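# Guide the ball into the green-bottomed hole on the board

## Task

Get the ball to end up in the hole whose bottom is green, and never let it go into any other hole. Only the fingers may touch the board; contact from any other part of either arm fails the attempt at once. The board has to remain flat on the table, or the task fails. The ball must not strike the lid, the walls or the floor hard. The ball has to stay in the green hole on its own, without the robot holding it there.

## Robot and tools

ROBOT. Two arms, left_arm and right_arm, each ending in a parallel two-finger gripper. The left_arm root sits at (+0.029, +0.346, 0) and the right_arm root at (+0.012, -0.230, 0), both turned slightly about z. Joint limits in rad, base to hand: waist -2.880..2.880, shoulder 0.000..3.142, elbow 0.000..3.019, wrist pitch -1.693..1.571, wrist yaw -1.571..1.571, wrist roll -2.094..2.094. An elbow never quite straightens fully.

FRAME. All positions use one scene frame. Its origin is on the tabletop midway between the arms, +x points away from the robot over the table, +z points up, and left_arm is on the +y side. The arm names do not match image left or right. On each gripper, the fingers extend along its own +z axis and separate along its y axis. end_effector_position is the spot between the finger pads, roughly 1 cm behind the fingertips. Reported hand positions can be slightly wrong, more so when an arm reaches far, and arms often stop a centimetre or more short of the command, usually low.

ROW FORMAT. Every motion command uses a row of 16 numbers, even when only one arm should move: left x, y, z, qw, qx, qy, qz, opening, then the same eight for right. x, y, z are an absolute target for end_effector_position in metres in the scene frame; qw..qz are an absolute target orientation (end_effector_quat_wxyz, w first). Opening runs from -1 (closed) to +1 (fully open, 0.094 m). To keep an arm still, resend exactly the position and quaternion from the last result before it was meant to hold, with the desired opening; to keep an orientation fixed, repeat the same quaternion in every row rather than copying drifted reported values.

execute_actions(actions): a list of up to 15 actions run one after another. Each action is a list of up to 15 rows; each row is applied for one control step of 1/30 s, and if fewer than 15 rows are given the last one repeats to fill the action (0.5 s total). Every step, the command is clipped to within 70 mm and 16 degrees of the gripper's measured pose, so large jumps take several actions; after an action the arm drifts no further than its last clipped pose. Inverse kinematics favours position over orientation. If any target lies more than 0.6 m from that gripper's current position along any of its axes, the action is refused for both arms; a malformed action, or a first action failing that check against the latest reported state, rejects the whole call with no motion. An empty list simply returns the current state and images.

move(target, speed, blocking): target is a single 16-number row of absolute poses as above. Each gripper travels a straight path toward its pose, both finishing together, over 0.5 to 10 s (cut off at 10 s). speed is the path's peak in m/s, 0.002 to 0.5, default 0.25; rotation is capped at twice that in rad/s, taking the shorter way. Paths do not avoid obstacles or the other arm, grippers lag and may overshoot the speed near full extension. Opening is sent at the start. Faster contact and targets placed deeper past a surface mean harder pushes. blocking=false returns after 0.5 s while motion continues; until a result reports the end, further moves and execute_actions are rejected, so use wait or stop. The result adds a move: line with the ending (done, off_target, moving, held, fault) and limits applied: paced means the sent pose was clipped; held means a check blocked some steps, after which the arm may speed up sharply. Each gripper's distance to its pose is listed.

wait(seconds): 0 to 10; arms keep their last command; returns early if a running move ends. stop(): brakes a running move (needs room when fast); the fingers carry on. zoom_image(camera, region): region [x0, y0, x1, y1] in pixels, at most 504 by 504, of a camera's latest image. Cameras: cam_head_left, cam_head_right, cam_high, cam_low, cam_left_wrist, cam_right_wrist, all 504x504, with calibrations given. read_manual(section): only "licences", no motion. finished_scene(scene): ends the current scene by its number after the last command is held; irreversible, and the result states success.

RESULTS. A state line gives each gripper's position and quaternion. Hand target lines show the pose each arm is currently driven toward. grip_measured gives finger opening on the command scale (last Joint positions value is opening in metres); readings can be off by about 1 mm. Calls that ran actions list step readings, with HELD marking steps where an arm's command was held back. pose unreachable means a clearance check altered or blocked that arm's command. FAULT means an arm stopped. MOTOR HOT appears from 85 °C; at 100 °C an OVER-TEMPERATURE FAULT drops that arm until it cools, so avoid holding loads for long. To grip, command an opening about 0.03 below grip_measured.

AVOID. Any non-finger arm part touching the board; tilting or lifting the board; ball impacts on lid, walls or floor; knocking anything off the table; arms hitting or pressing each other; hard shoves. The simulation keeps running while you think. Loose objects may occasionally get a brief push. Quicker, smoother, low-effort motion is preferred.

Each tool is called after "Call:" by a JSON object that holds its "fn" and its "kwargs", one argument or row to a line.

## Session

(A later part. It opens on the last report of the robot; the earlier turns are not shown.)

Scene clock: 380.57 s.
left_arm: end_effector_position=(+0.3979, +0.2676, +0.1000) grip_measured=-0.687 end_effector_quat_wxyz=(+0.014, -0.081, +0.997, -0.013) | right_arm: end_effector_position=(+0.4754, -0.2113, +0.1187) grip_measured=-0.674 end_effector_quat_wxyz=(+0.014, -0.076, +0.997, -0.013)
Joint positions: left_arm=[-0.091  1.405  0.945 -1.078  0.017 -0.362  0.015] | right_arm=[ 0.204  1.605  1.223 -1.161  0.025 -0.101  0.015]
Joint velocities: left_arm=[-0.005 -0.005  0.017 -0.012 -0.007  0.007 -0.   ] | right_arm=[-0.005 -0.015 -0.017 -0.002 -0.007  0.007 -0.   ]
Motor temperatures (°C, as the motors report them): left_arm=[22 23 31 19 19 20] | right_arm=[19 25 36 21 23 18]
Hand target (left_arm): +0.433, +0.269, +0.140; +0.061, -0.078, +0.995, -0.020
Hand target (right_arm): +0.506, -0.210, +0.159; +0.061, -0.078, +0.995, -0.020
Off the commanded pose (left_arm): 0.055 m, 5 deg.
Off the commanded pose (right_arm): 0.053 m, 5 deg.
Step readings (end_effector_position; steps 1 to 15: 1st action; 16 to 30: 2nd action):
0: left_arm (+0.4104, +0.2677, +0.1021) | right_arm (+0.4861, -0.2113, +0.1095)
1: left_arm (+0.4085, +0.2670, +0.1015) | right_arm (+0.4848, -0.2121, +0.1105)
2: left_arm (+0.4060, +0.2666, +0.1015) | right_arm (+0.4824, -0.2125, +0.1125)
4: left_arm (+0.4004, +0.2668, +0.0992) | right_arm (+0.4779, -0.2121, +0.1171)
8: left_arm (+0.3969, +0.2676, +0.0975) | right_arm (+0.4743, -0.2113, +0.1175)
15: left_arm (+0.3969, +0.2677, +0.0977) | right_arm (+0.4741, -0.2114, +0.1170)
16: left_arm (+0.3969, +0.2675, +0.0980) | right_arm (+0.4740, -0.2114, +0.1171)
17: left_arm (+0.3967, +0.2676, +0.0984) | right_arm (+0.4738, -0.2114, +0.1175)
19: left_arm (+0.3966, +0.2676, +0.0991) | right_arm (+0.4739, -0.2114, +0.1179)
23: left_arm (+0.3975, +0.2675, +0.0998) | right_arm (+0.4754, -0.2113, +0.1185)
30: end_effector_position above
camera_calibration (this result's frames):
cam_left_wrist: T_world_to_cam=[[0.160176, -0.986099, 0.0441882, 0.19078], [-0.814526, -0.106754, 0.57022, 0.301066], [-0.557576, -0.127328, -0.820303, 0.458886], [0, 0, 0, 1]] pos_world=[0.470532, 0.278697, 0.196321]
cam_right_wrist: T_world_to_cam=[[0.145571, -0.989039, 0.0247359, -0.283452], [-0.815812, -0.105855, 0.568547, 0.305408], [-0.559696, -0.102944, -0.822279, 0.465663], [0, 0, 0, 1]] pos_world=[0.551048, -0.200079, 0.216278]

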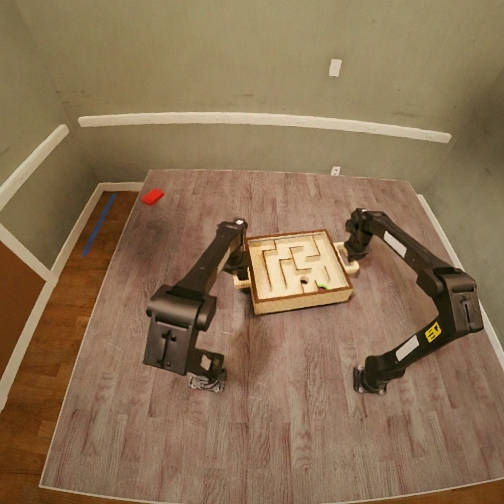

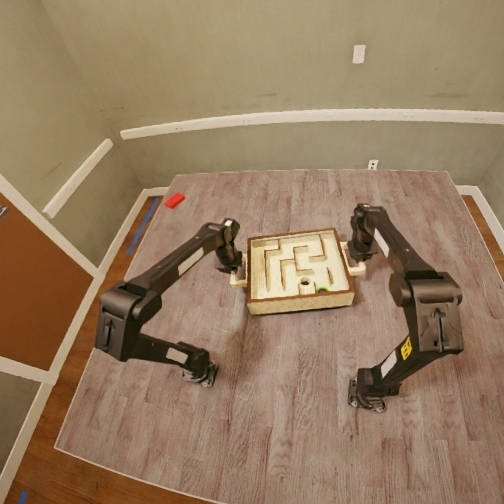

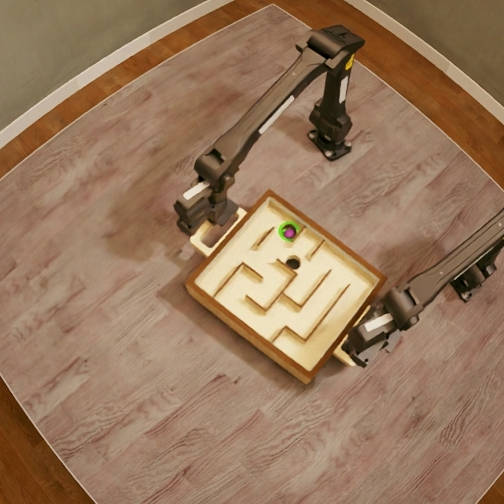

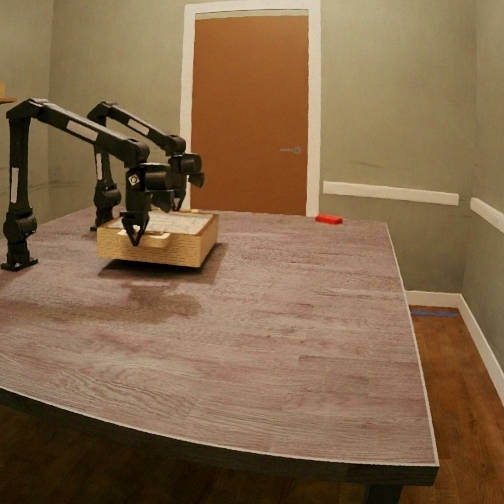

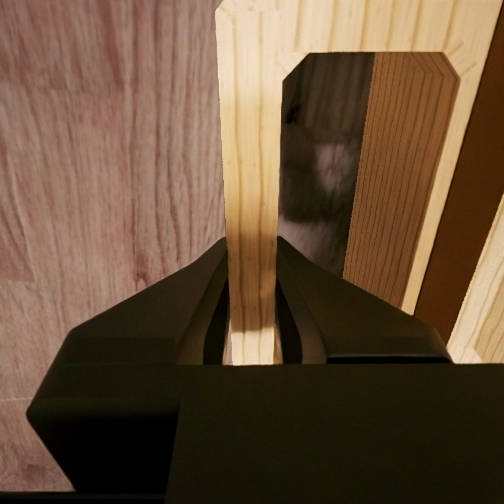

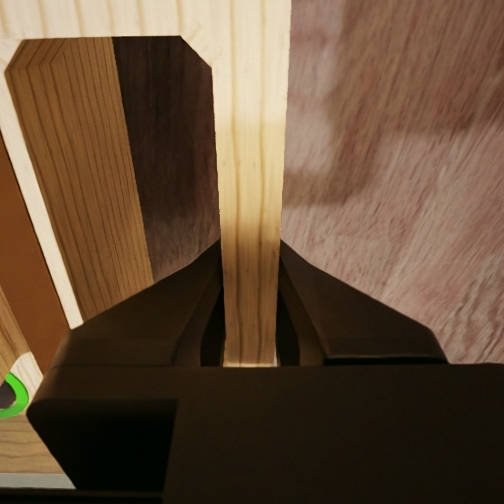

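Call:
{"fn": "move", "kwargs": {
  "target": [0.43,0.268,0.135,0.055,-0.078,0.995,0,-0.8,0.506,-0.210,0.138,0.055,-0.078,0.995,0,-0.8],
  "speed": 0.03
}}

Call:
{"fn": "move", "kwargs": {
  "target": [0.42,0.268,0.105,0.04,-0.078,0.996,0,-0.8,0.496,-0.210,0.108,0.04,-0.078,0.996,0,-0.8],
  "speed": 0.025
}}

Scene clock: 387.80 s.
left_arm: end_effector_position=(+0.3946, +0.2723, +0.0939) grip_measured=-0.687 end_effector_quat_wxyz=(+0.004, -0.080, +0.997, +0.002) | right_arm: end_effector_position=(+0.4697, -0.2069, +0.1025) grip_measured=-0.674 end_effector_quat_wxyz=(+0.002, -0.075, +0.997, +0.001)
Joint positions: left_arm=[-0.091  1.419  0.942 -1.088 -0.006 -0.359  0.015] | right_arm=[ 0.204  1.623  1.2   -1.145 -0.002 -0.099  0.015]
Joint velocities: left_arm=[ 0.005 -0.015  0.007 -0.012 -0.022 -0.037 -0.001] | right_arm=[-0.005 -0.005 -0.007 -0.002 -0.007  0.022 -0.001]
Motor temperatures (°C, as the motors report them): left_arm=[22 23 32 19 19 20] | right_arm=[19 25 37 21 23 18]
Hand target (left_arm): +0.427, +0.268, +0.135; +0.055, -0.078, +0.995, -0.000
Hand target (right_arm): +0.502, -0.210, +0.140; +0.055, -0.079, +0.995, -0.001
Off the commanded pose (left_arm): 0.054 m, 6 deg.
Off the commanded pose (right_arm): 0.051 m, 6 deg.
move: off_target (left_arm, right_arm)
camera_calibration (this result's frames):
cam_left_wrist: T_world_to_cam=[[0.158619, -0.987252, 0.0132025, 0.200042], [-0.802081, -0.121047, 0.584819, 0.299947], [-0.575766, -0.103353, -0.811056, 0.452405], [0, 0, 0, 1]] pos_world=[0.469331, 0.280557, 0.18887]
cam_right_wrist: T_world_to_cam=[[0.143994, -0.989566, -0.00499545, -0.274158], [-0.800688, -0.119473, 0.587047, 0.298592], [-0.581519, -0.0805313, -0.809537, 0.463208], [0, 0, 0, 1]] pos_world=[0.54792, -0.198321, 0.198327]

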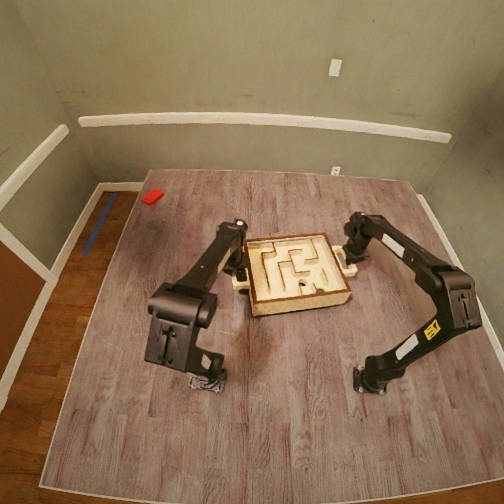

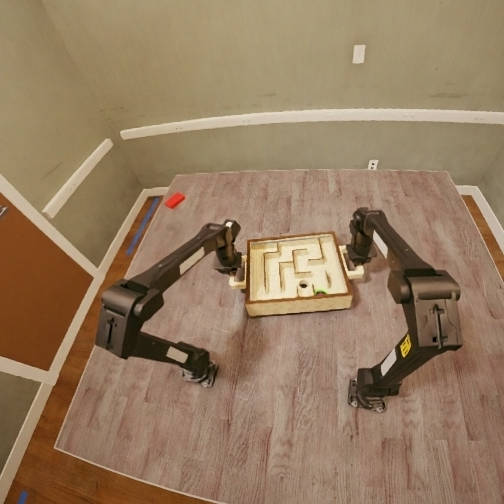

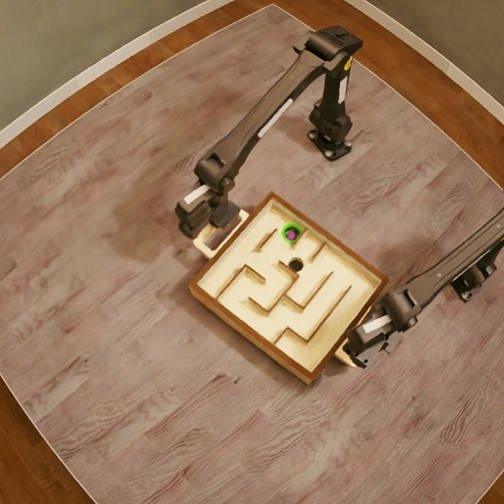

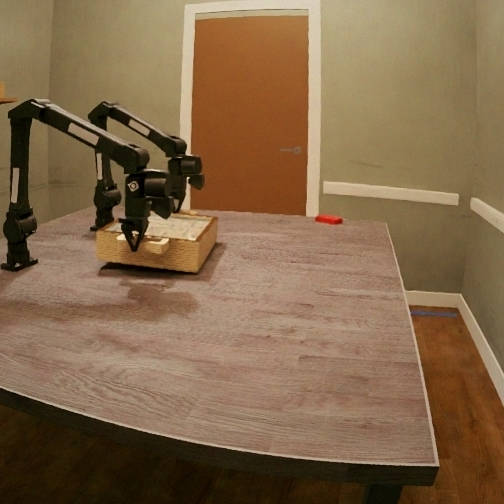

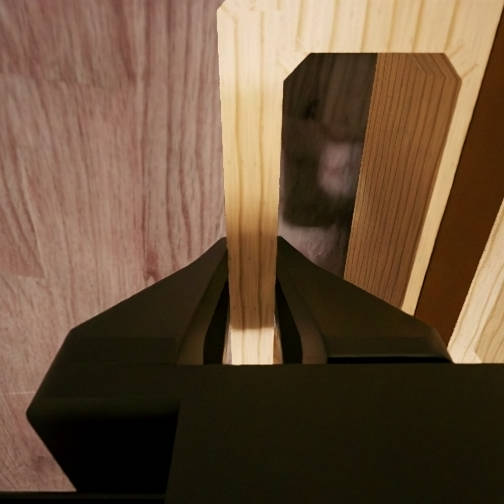

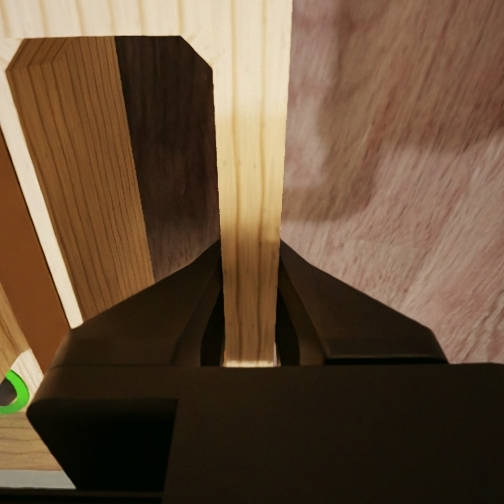

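Scene clock: 389.57 s.
left_arm: end_effector_position=(+0.3958, +0.2723, +0.0854) grip_measured=-0.687 end_effector_quat_wxyz=(+0.006, -0.078, +0.997, +0.002) | right_arm: end_effector_position=(+0.4708, -0.2067, +0.0907) grip_measured=-0.674 end_effector_quat_wxyz=(+0.005, -0.073, +0.997, +0.002)
Joint positions: left_arm=[-0.091  1.43   0.929 -1.058 -0.008 -0.357  0.015] | right_arm=[ 0.203  1.635  1.181 -1.108 -0.004 -0.094  0.015]
Joint velocities: left_arm=[-0.005  0.005 -0.002 -0.007  0.007  0.022 -0.   ] | right_arm=[-0.015 -0.005 -0.002 -0.007  0.022 -0.022 -0.   ]
Motor temperatures (°C, as the motors report them): left_arm=[22 23 32 19 19 20] | right_arm=[19 25 36 21 23 18]
Hand target (left_arm): +0.419, +0.268, +0.105; +0.040, -0.078, +0.996, -0.000
Hand target (right_arm): +0.495, -0.210, +0.109; +0.040, -0.078, +0.996, -0.000
Off the commanded pose (left_arm): 0.031 m, 4 deg.
Off the commanded pose (right_arm): 0.031 m, 4 deg.
move: off_target (left_arm, right_arm)
camera_calibration (this result's frames):
cam_left_wrist: T_world_to_cam=[[0.156303, -0.987617, 0.0134855, 0.200981], [-0.805357, -0.11953, 0.580614, 0.307117], [-0.571813, -0.101613, -0.814067, 0.444432], [0, 0, 0, 1]] pos_world=[0.470056, 0.280362, 0.180771]
cam_right_wrist: T_world_to_cam=[[0.13913, -0.990254, -0.00637164, -0.271891], [-0.804769, -0.116814, 0.581981, 0.309298], [-0.577053, -0.0758433, -0.813178, 0.453497], [0, 0, 0, 1]] pos_world=[0.548433, -0.198715, 0.187036]

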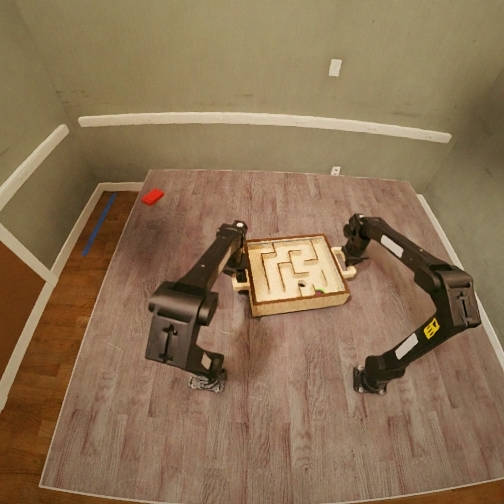

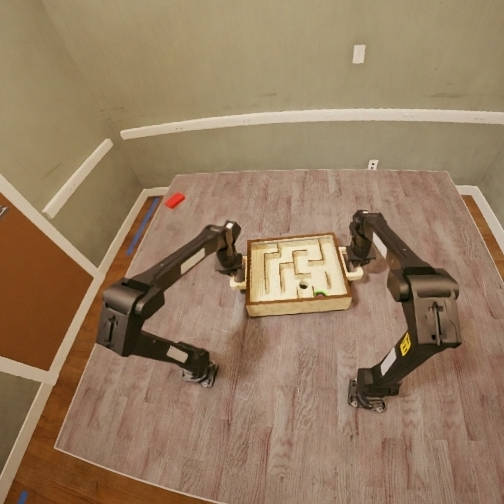

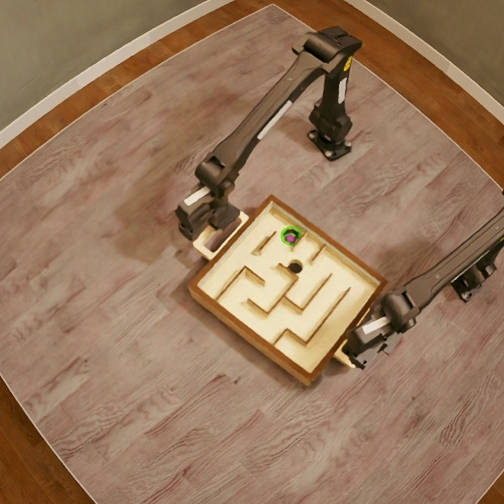

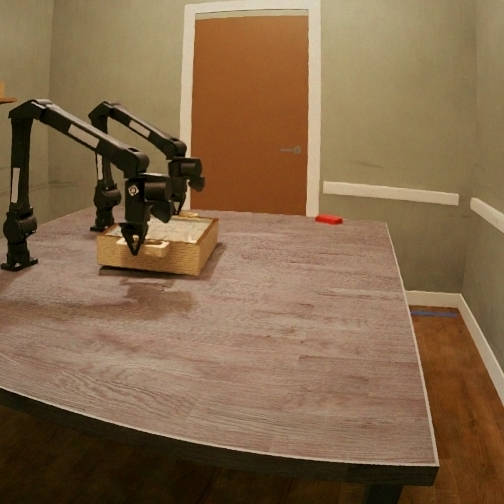

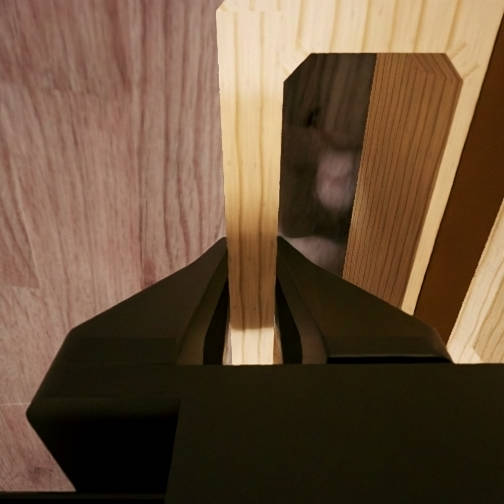

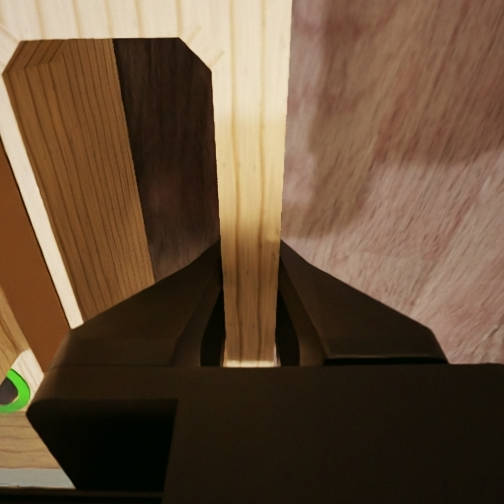

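Call:
{"fn": "move", "kwargs": {
  "target": [0.405,0.27,0.076,0.018,-0.078,0.997,0,-0.8,0.48,-0.208,0.081,0.018,-0.076,0.997,0,-0.8],
  "speed": 0.025
}}

Scene clock: 392.10 s.
left_arm: end_effector_position=(+0.3974, +0.2721, +0.0763) grip_measured=-0.687 end_effector_quat_wxyz=(+0.011, -0.078, +0.997, +0.001) | right_arm: end_effector_position=(+0.4734, -0.2067, +0.0813) grip_measured=-0.674 end_effector_quat_wxyz=(+0.012, -0.072, +0.997, +0.002)
Joint positions: left_arm=[-0.091  1.443  0.914 -1.022 -0.008 -0.357  0.015] | right_arm=[ 0.203  1.644  1.164 -1.067 -0.004 -0.094  0.015]
Joint velocities: left_arm=[-0.005 -0.015 -0.007 -0.012 -0.022 -0.037 -0.   ] | right_arm=[-0.005  0.005  0.002 -0.022 -0.007  0.037 -0.   ]
Motor temperatures (°C, as the motors report them): left_arm=[22 23 31 19 19 20] | right_arm=[19 25 36 21 23 18]
Hand target (left_arm): +0.405, +0.270, +0.076; +0.018, -0.078, +0.997, +0.000
Hand target (right_arm): +0.480, -0.208, +0.081; +0.018, -0.076, +0.997, -0.000
Off the commanded pose (left_arm): 0.008 m, 1 deg.
Off the commanded pose (right_arm): 0.007 m, 1 deg.
move: done
camera_calibration (this result's frames):
cam_left_wrist: T_world_to_cam=[[0.156193, -0.987602, 0.0156993, 0.20052], [-0.810191, -0.119011, 0.573957, 0.316037], [-0.564972, -0.102367, -0.818735, 0.43573], [0, 0, 0, 1]] pos_world=[0.470906, 0.28025, 0.172208]
cam_right_wrist: T_world_to_cam=[[0.138463, -0.990355, -0.00499989, -0.272171], [-0.813848, -0.11666, 0.569247, 0.322238], [-0.564339, -0.0747507, -0.822152, 0.442246], [0, 0, 0, 1]] pos_world=[0.549516, -0.198896, 0.178799]

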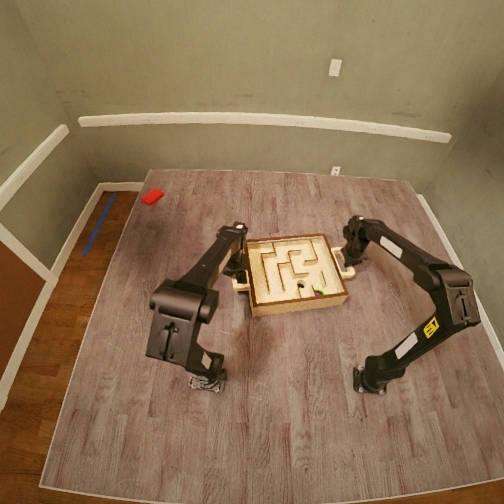

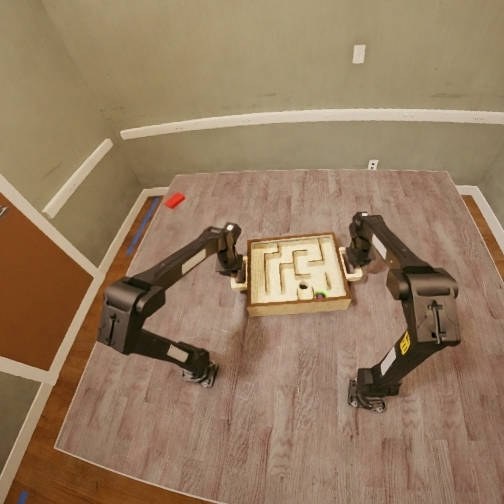

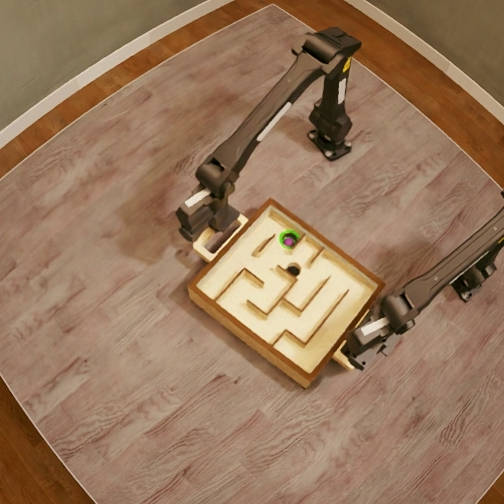

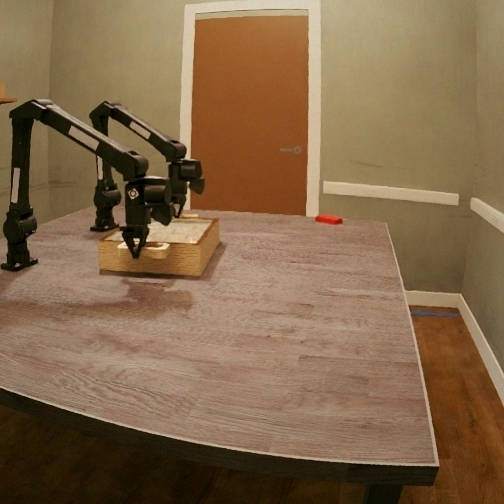

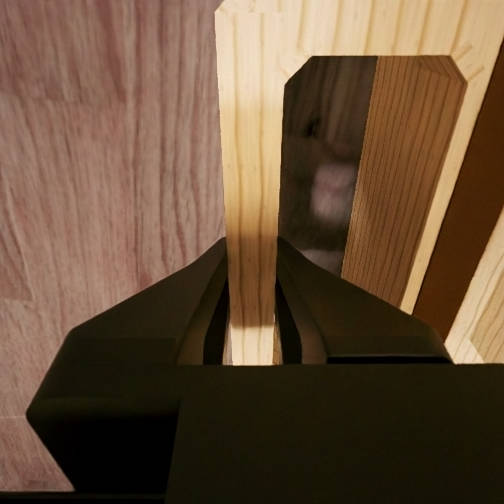

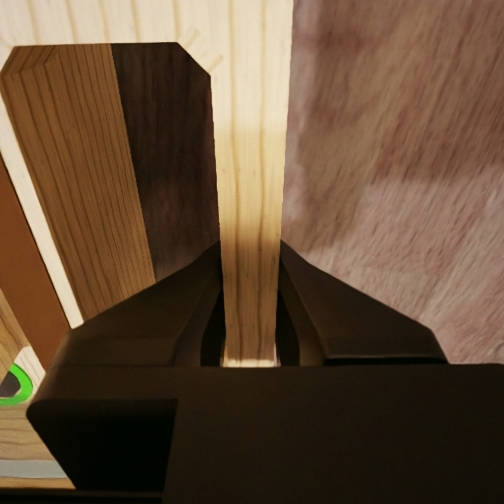

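Call:
{"fn": "move", "kwargs": {
  "target": [0.398,0.272,0.073,0.011,-0.078,0.997,0,-0.8,0.474,-0.207,0.078,0.011,-0.074,0.997,0,-0.8],
  "speed": 0.02
}}

Call:
{"fn": "execute_actions", "kwargs": {
  "actions": [
    [[0.398,0.272,0.075,0.011,-0.078,0.997,0,-0.25,0.474,-0.207,0.080,0.011,-0.074,0.997,0,-0.25]]
  ]
}}

Call:
{"fn": "move", "kwargs": {
  "target": [0.398,0.272,0.16,0.011,-0.078,0.997,0,-0.25,0.474,-0.207,0.165,0.011,-0.074,0.997,0,-0.25],
  "speed": 0.12
}}

Scene clock: 396.83 s.
left_arm: end_effector_position=(+0.3967, +0.2723, +0.0754) grip_measured=-0.687 end_effector_quat_wxyz=(+0.010, -0.078, +0.997, +0.001) | right_arm: end_effector_position=(+0.4728, -0.2067, +0.0805) grip_measured=-0.674 end_effector_quat_wxyz=(+0.012, -0.072, +0.997, +0.002)
Joint positions: left_arm=[-0.091  1.443  0.911 -1.02  -0.008 -0.357  0.015] | right_arm=[ 0.203  1.644  1.162 -1.065 -0.004 -0.094  0.015]
Joint velocities: left_arm=[ 0.005  0.005 -0.012 -0.002 -0.007 -0.051  0.   ] | right_arm=[-0.024  0.005  0.012 -0.012 -0.022 -0.007 -0.   ]
Motor temperatures (°C, as the motors report them): left_arm=[22 23 31 19 19 20] | right_arm=[19 25 36 21 23 18]
Hand target (left_arm): +0.398, +0.272, +0.073; +0.011, -0.078, +0.997, -0.000
Hand target (right_arm): +0.474, -0.207, +0.078; +0.011, -0.074, +0.997, -0.000
Off the commanded pose (left_arm): 0.003 m, 0 deg.
Off the commanded pose (right_arm): 0.003 m, 0 deg.
move: done
camera_calibration (this result's frames):
cam_left_wrist: T_world_to_cam=[[0.156204, -0.987604, 0.0154331, 0.200795], [-0.809762, -0.119098, 0.574544, 0.315811], [-0.565584, -0.102243, -0.818328, 0.43481], [0, 0, 0, 1]] pos_world=[0.470288, 0.280375, 0.171271]
cam_right_wrist: T_world_to_cam=[[0.13846, -0.990355, -0.00506701, -0.272116], [-0.813414, -0.116638, 0.569871, 0.321947], [-0.564966, -0.0747825, -0.821719, 0.441524], [0, 0, 0, 1]] pos_world=[0.548999, -0.198922, 0.177961]

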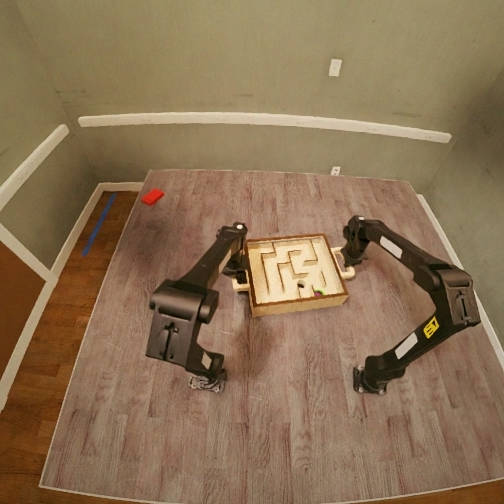

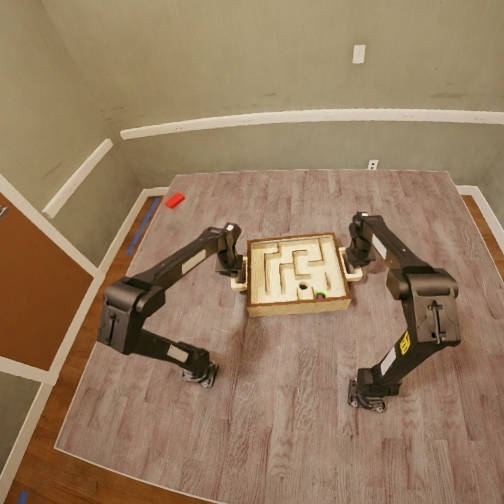

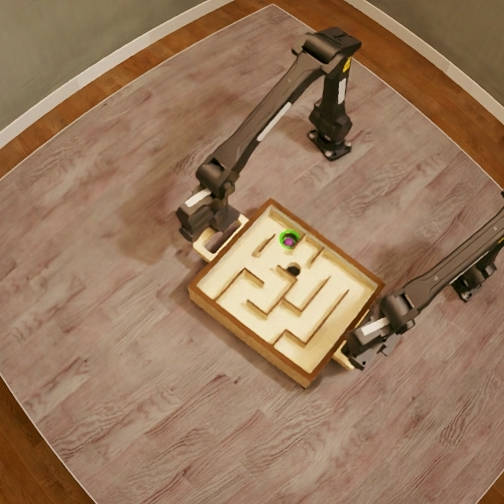

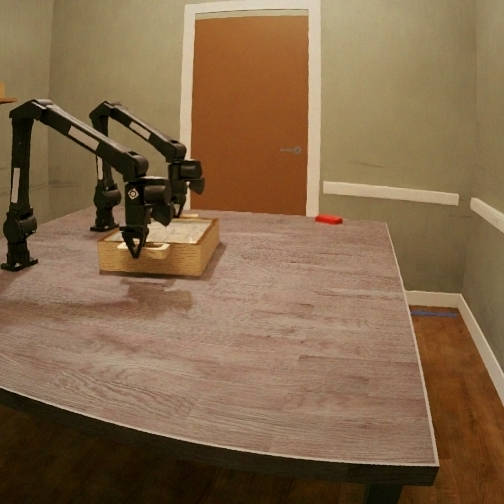

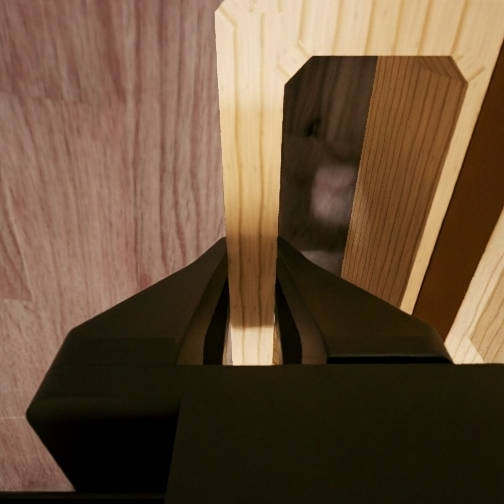

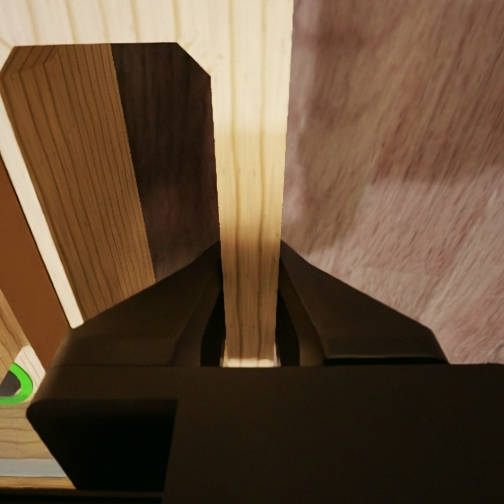

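Scene clock: 397.33 s.
left_arm: end_effector_position=(+0.3967, +0.2722, +0.0754) grip_measured=-0.253 end_effector_quat_wxyz=(+0.010, -0.078, +0.997, +0.001) | right_arm: end_effector_position=(+0.4728, -0.2070, +0.0805) grip_measured=-0.252 end_effector_quat_wxyz=(+0.012, -0.072, +0.997, +0.001)
Joint positions: left_arm=[-0.091  1.443  0.911 -1.02  -0.008 -0.357  0.035] | right_arm=[ 0.203  1.644  1.162 -1.065 -0.003 -0.094  0.035]
Joint velocities: left_arm=[-0.005  0.005 -0.002 -0.017  0.051  0.081  0.   ] | right_arm=[-0.015 -0.005  0.012 -0.012  0.037  0.066  0.001]
Motor temperatures (°C, as the motors report them): left_arm=[22 23 31 19 19 20] | right_arm=[19 25 35 21 23 18]
Hand target (left_arm): +0.398, +0.272, +0.075; +0.011, -0.078, +0.997, -0.000
Hand target (right_arm): +0.474, -0.207, +0.080; +0.011, -0.074, +0.997, -0.000
Off the commanded pose (left_arm): 0.001 m, 0 deg.
Off the commanded pose (right_arm): 0.001 m, 0 deg.
Step readings (end_effector_position):
0: left_arm (+0.3967, +0.2723, +0.0754) | right_arm (+0.4728, -0.2067, +0.0805)
1: left_arm (+0.3967, +0.2722, +0.0754) | right_arm (+0.4728, -0.2068, +0.0805)
2: left_arm (+0.3967, +0.2722, +0.0754) | right_arm (+0.4728, -0.2069, +0.0805)
4: left_arm (+0.3967, +0.2722, +0.0754) | right_arm (+0.4728, -0.2070, +0.0805)
8: left_arm (+0.3967, +0.2722, +0.0754) | right_arm (+0.4728, -0.2070, +0.0805)
15: end_effector_position above
camera_calibration (this result's frames):
cam_left_wrist: T_world_to_cam=[[0.156198, -0.987599, 0.0157905, 0.200708], [-0.809719, -0.118877, 0.57465, 0.315708], [-0.565647, -0.102545, -0.818247, 0.434896], [0, 0, 0, 1]] pos_world=[0.470282, 0.280346, 0.171261]
cam_right_wrist: T_world_to_cam=[[0.138424, -0.990367, -0.00354748, -0.272485], [-0.813463, -0.115739, 0.569985, 0.322127], [-0.564905, -0.0760136, -0.821647, 0.441222], [0, 0, 0, 1]] pos_world=[0.549005, -0.199038, 0.177954]

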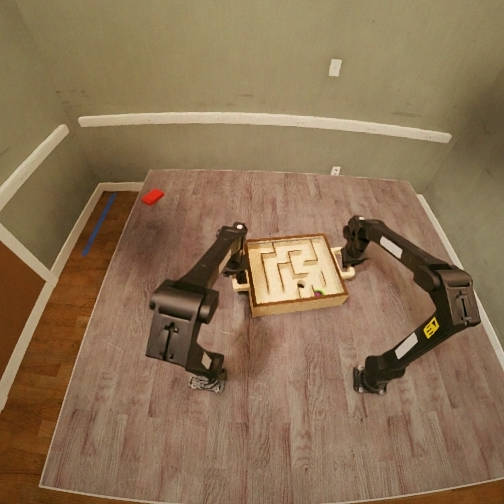

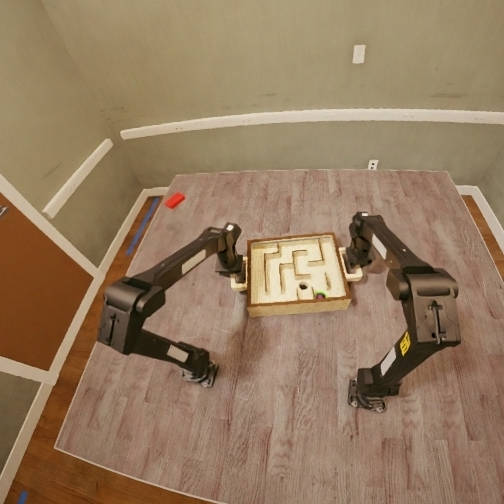

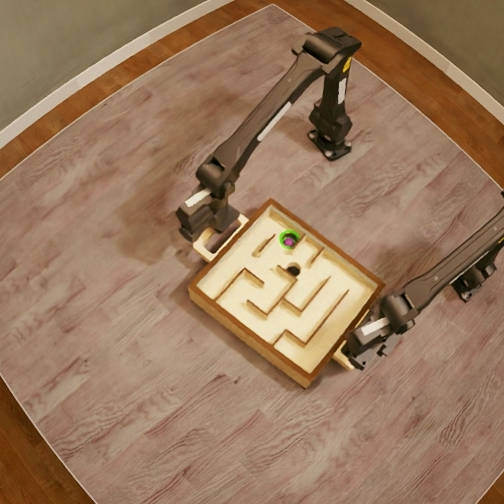

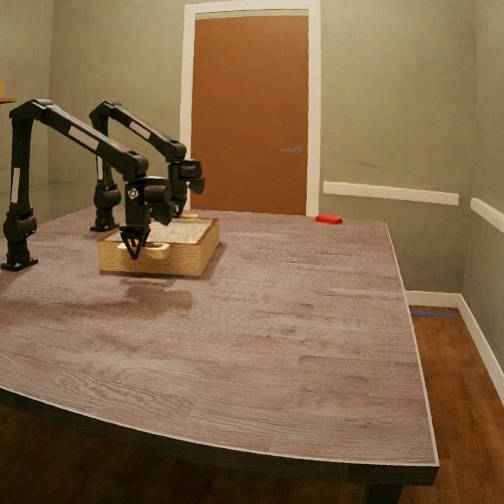

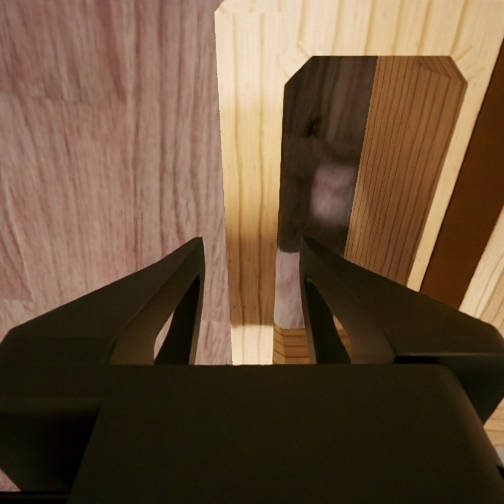

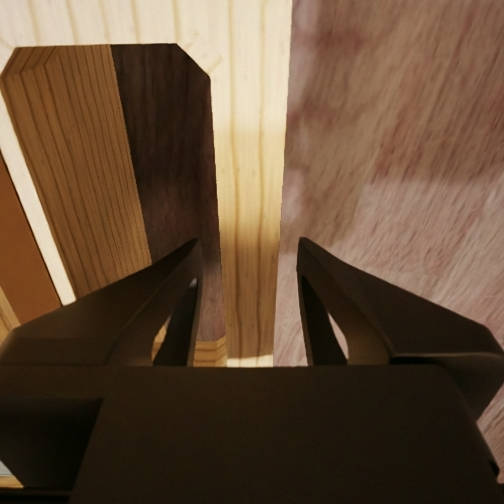

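Scene clock: 398.43 s.
left_arm: end_effector_position=(+0.3876, +0.2740, +0.1418) grip_measured=-0.253 end_effector_quat_wxyz=(-0.005, -0.078, +0.997, +0.006) | right_arm: end_effector_position=(+0.4620, -0.2075, +0.1474) grip_measured=-0.252 end_effector_quat_wxyz=(-0.005, -0.072, +0.997, +0.001)
Joint positions: left_arm=[-0.091  1.358  1.018 -1.243 -0.008 -0.357  0.035] | right_arm=[ 0.203  1.57   1.262 -1.273 -0.003 -0.094  0.035]
Joint velocities: left_arm=[-0.015 -0.005  0.007 -0.022 -0.037 -0.051  0.001] | right_arm=[ 0.005 -0.015  0.007  0.007  0.007  0.007 -0.   ]
Motor temperatures (°C, as the motors report them): left_arm=[22 23 31 19 19 20] | right_arm=[19 25 35 21 23 18]
Hand target (left_arm): +0.399, +0.272, +0.159; +0.011, -0.078, +0.997, -0.000
Hand target (right_arm): +0.472, -0.207, +0.165; +0.011, -0.074, +0.997, -0.000
Off the commanded pose (left_arm): 0.021 m, 2 deg.
Off the commanded pose (right_arm): 0.021 m, 2 deg.
move: off_target (left_arm, right_arm)
camera_calibration (this result's frames):
cam_left_wrist: T_world_to_cam=[[0.156515, -0.987664, 0.00487026, 0.204343], [-0.791734, -0.122515, 0.598454, 0.26103], [-0.590474, -0.097523, -0.801143, 0.490115], [0, 0, 0, 1]] pos_world=[0.464084, 0.2816, 0.235442]
cam_right_wrist: T_world_to_cam=[[0.138248, -0.990376, -0.00659748, -0.270771], [-0.793213, -0.11471, 0.598042, 0.261876], [-0.593043, -0.0774448, -0.801437, 0.499824], [0, 0, 0, 1]] pos_world=[0.541574, -0.199416, 0.242179]

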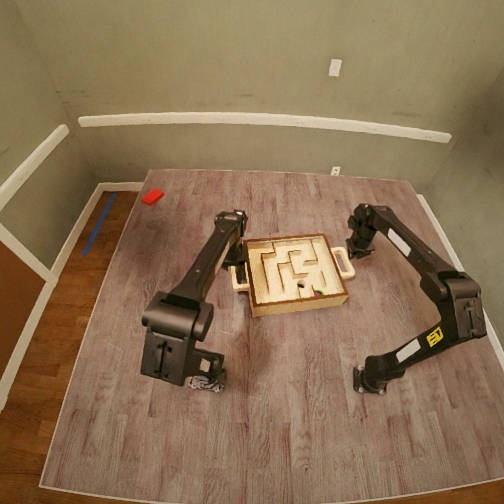

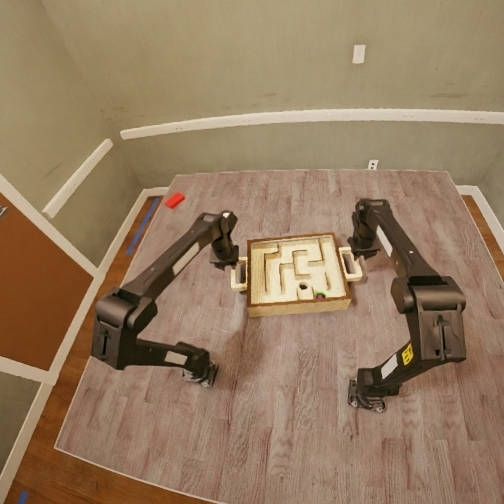

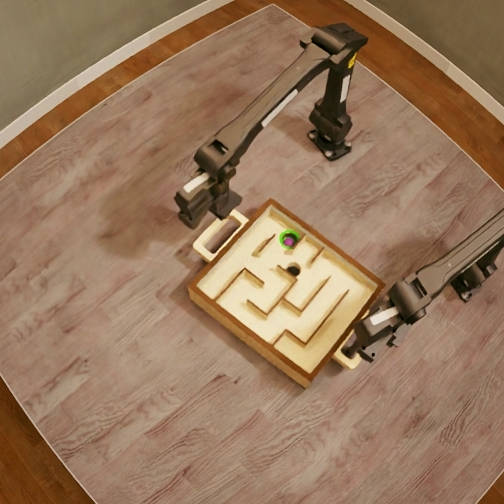

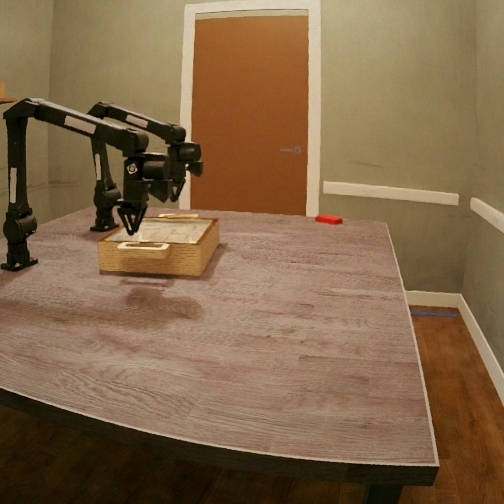

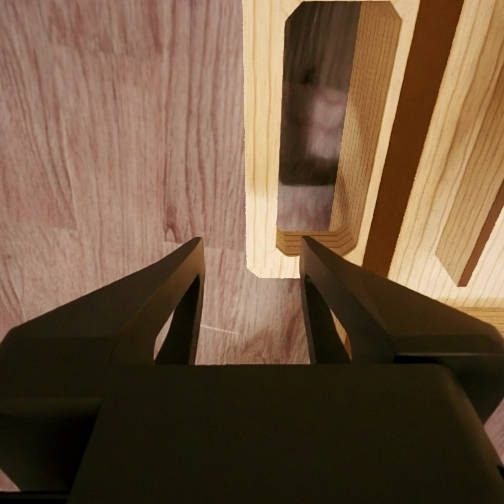

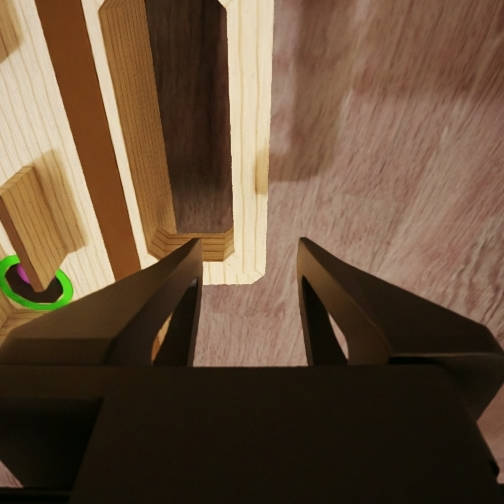

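Call:
{"fn": "finished_scene", "kwargs": {
  "scene": 2
}}

The scene is finished: the task was done.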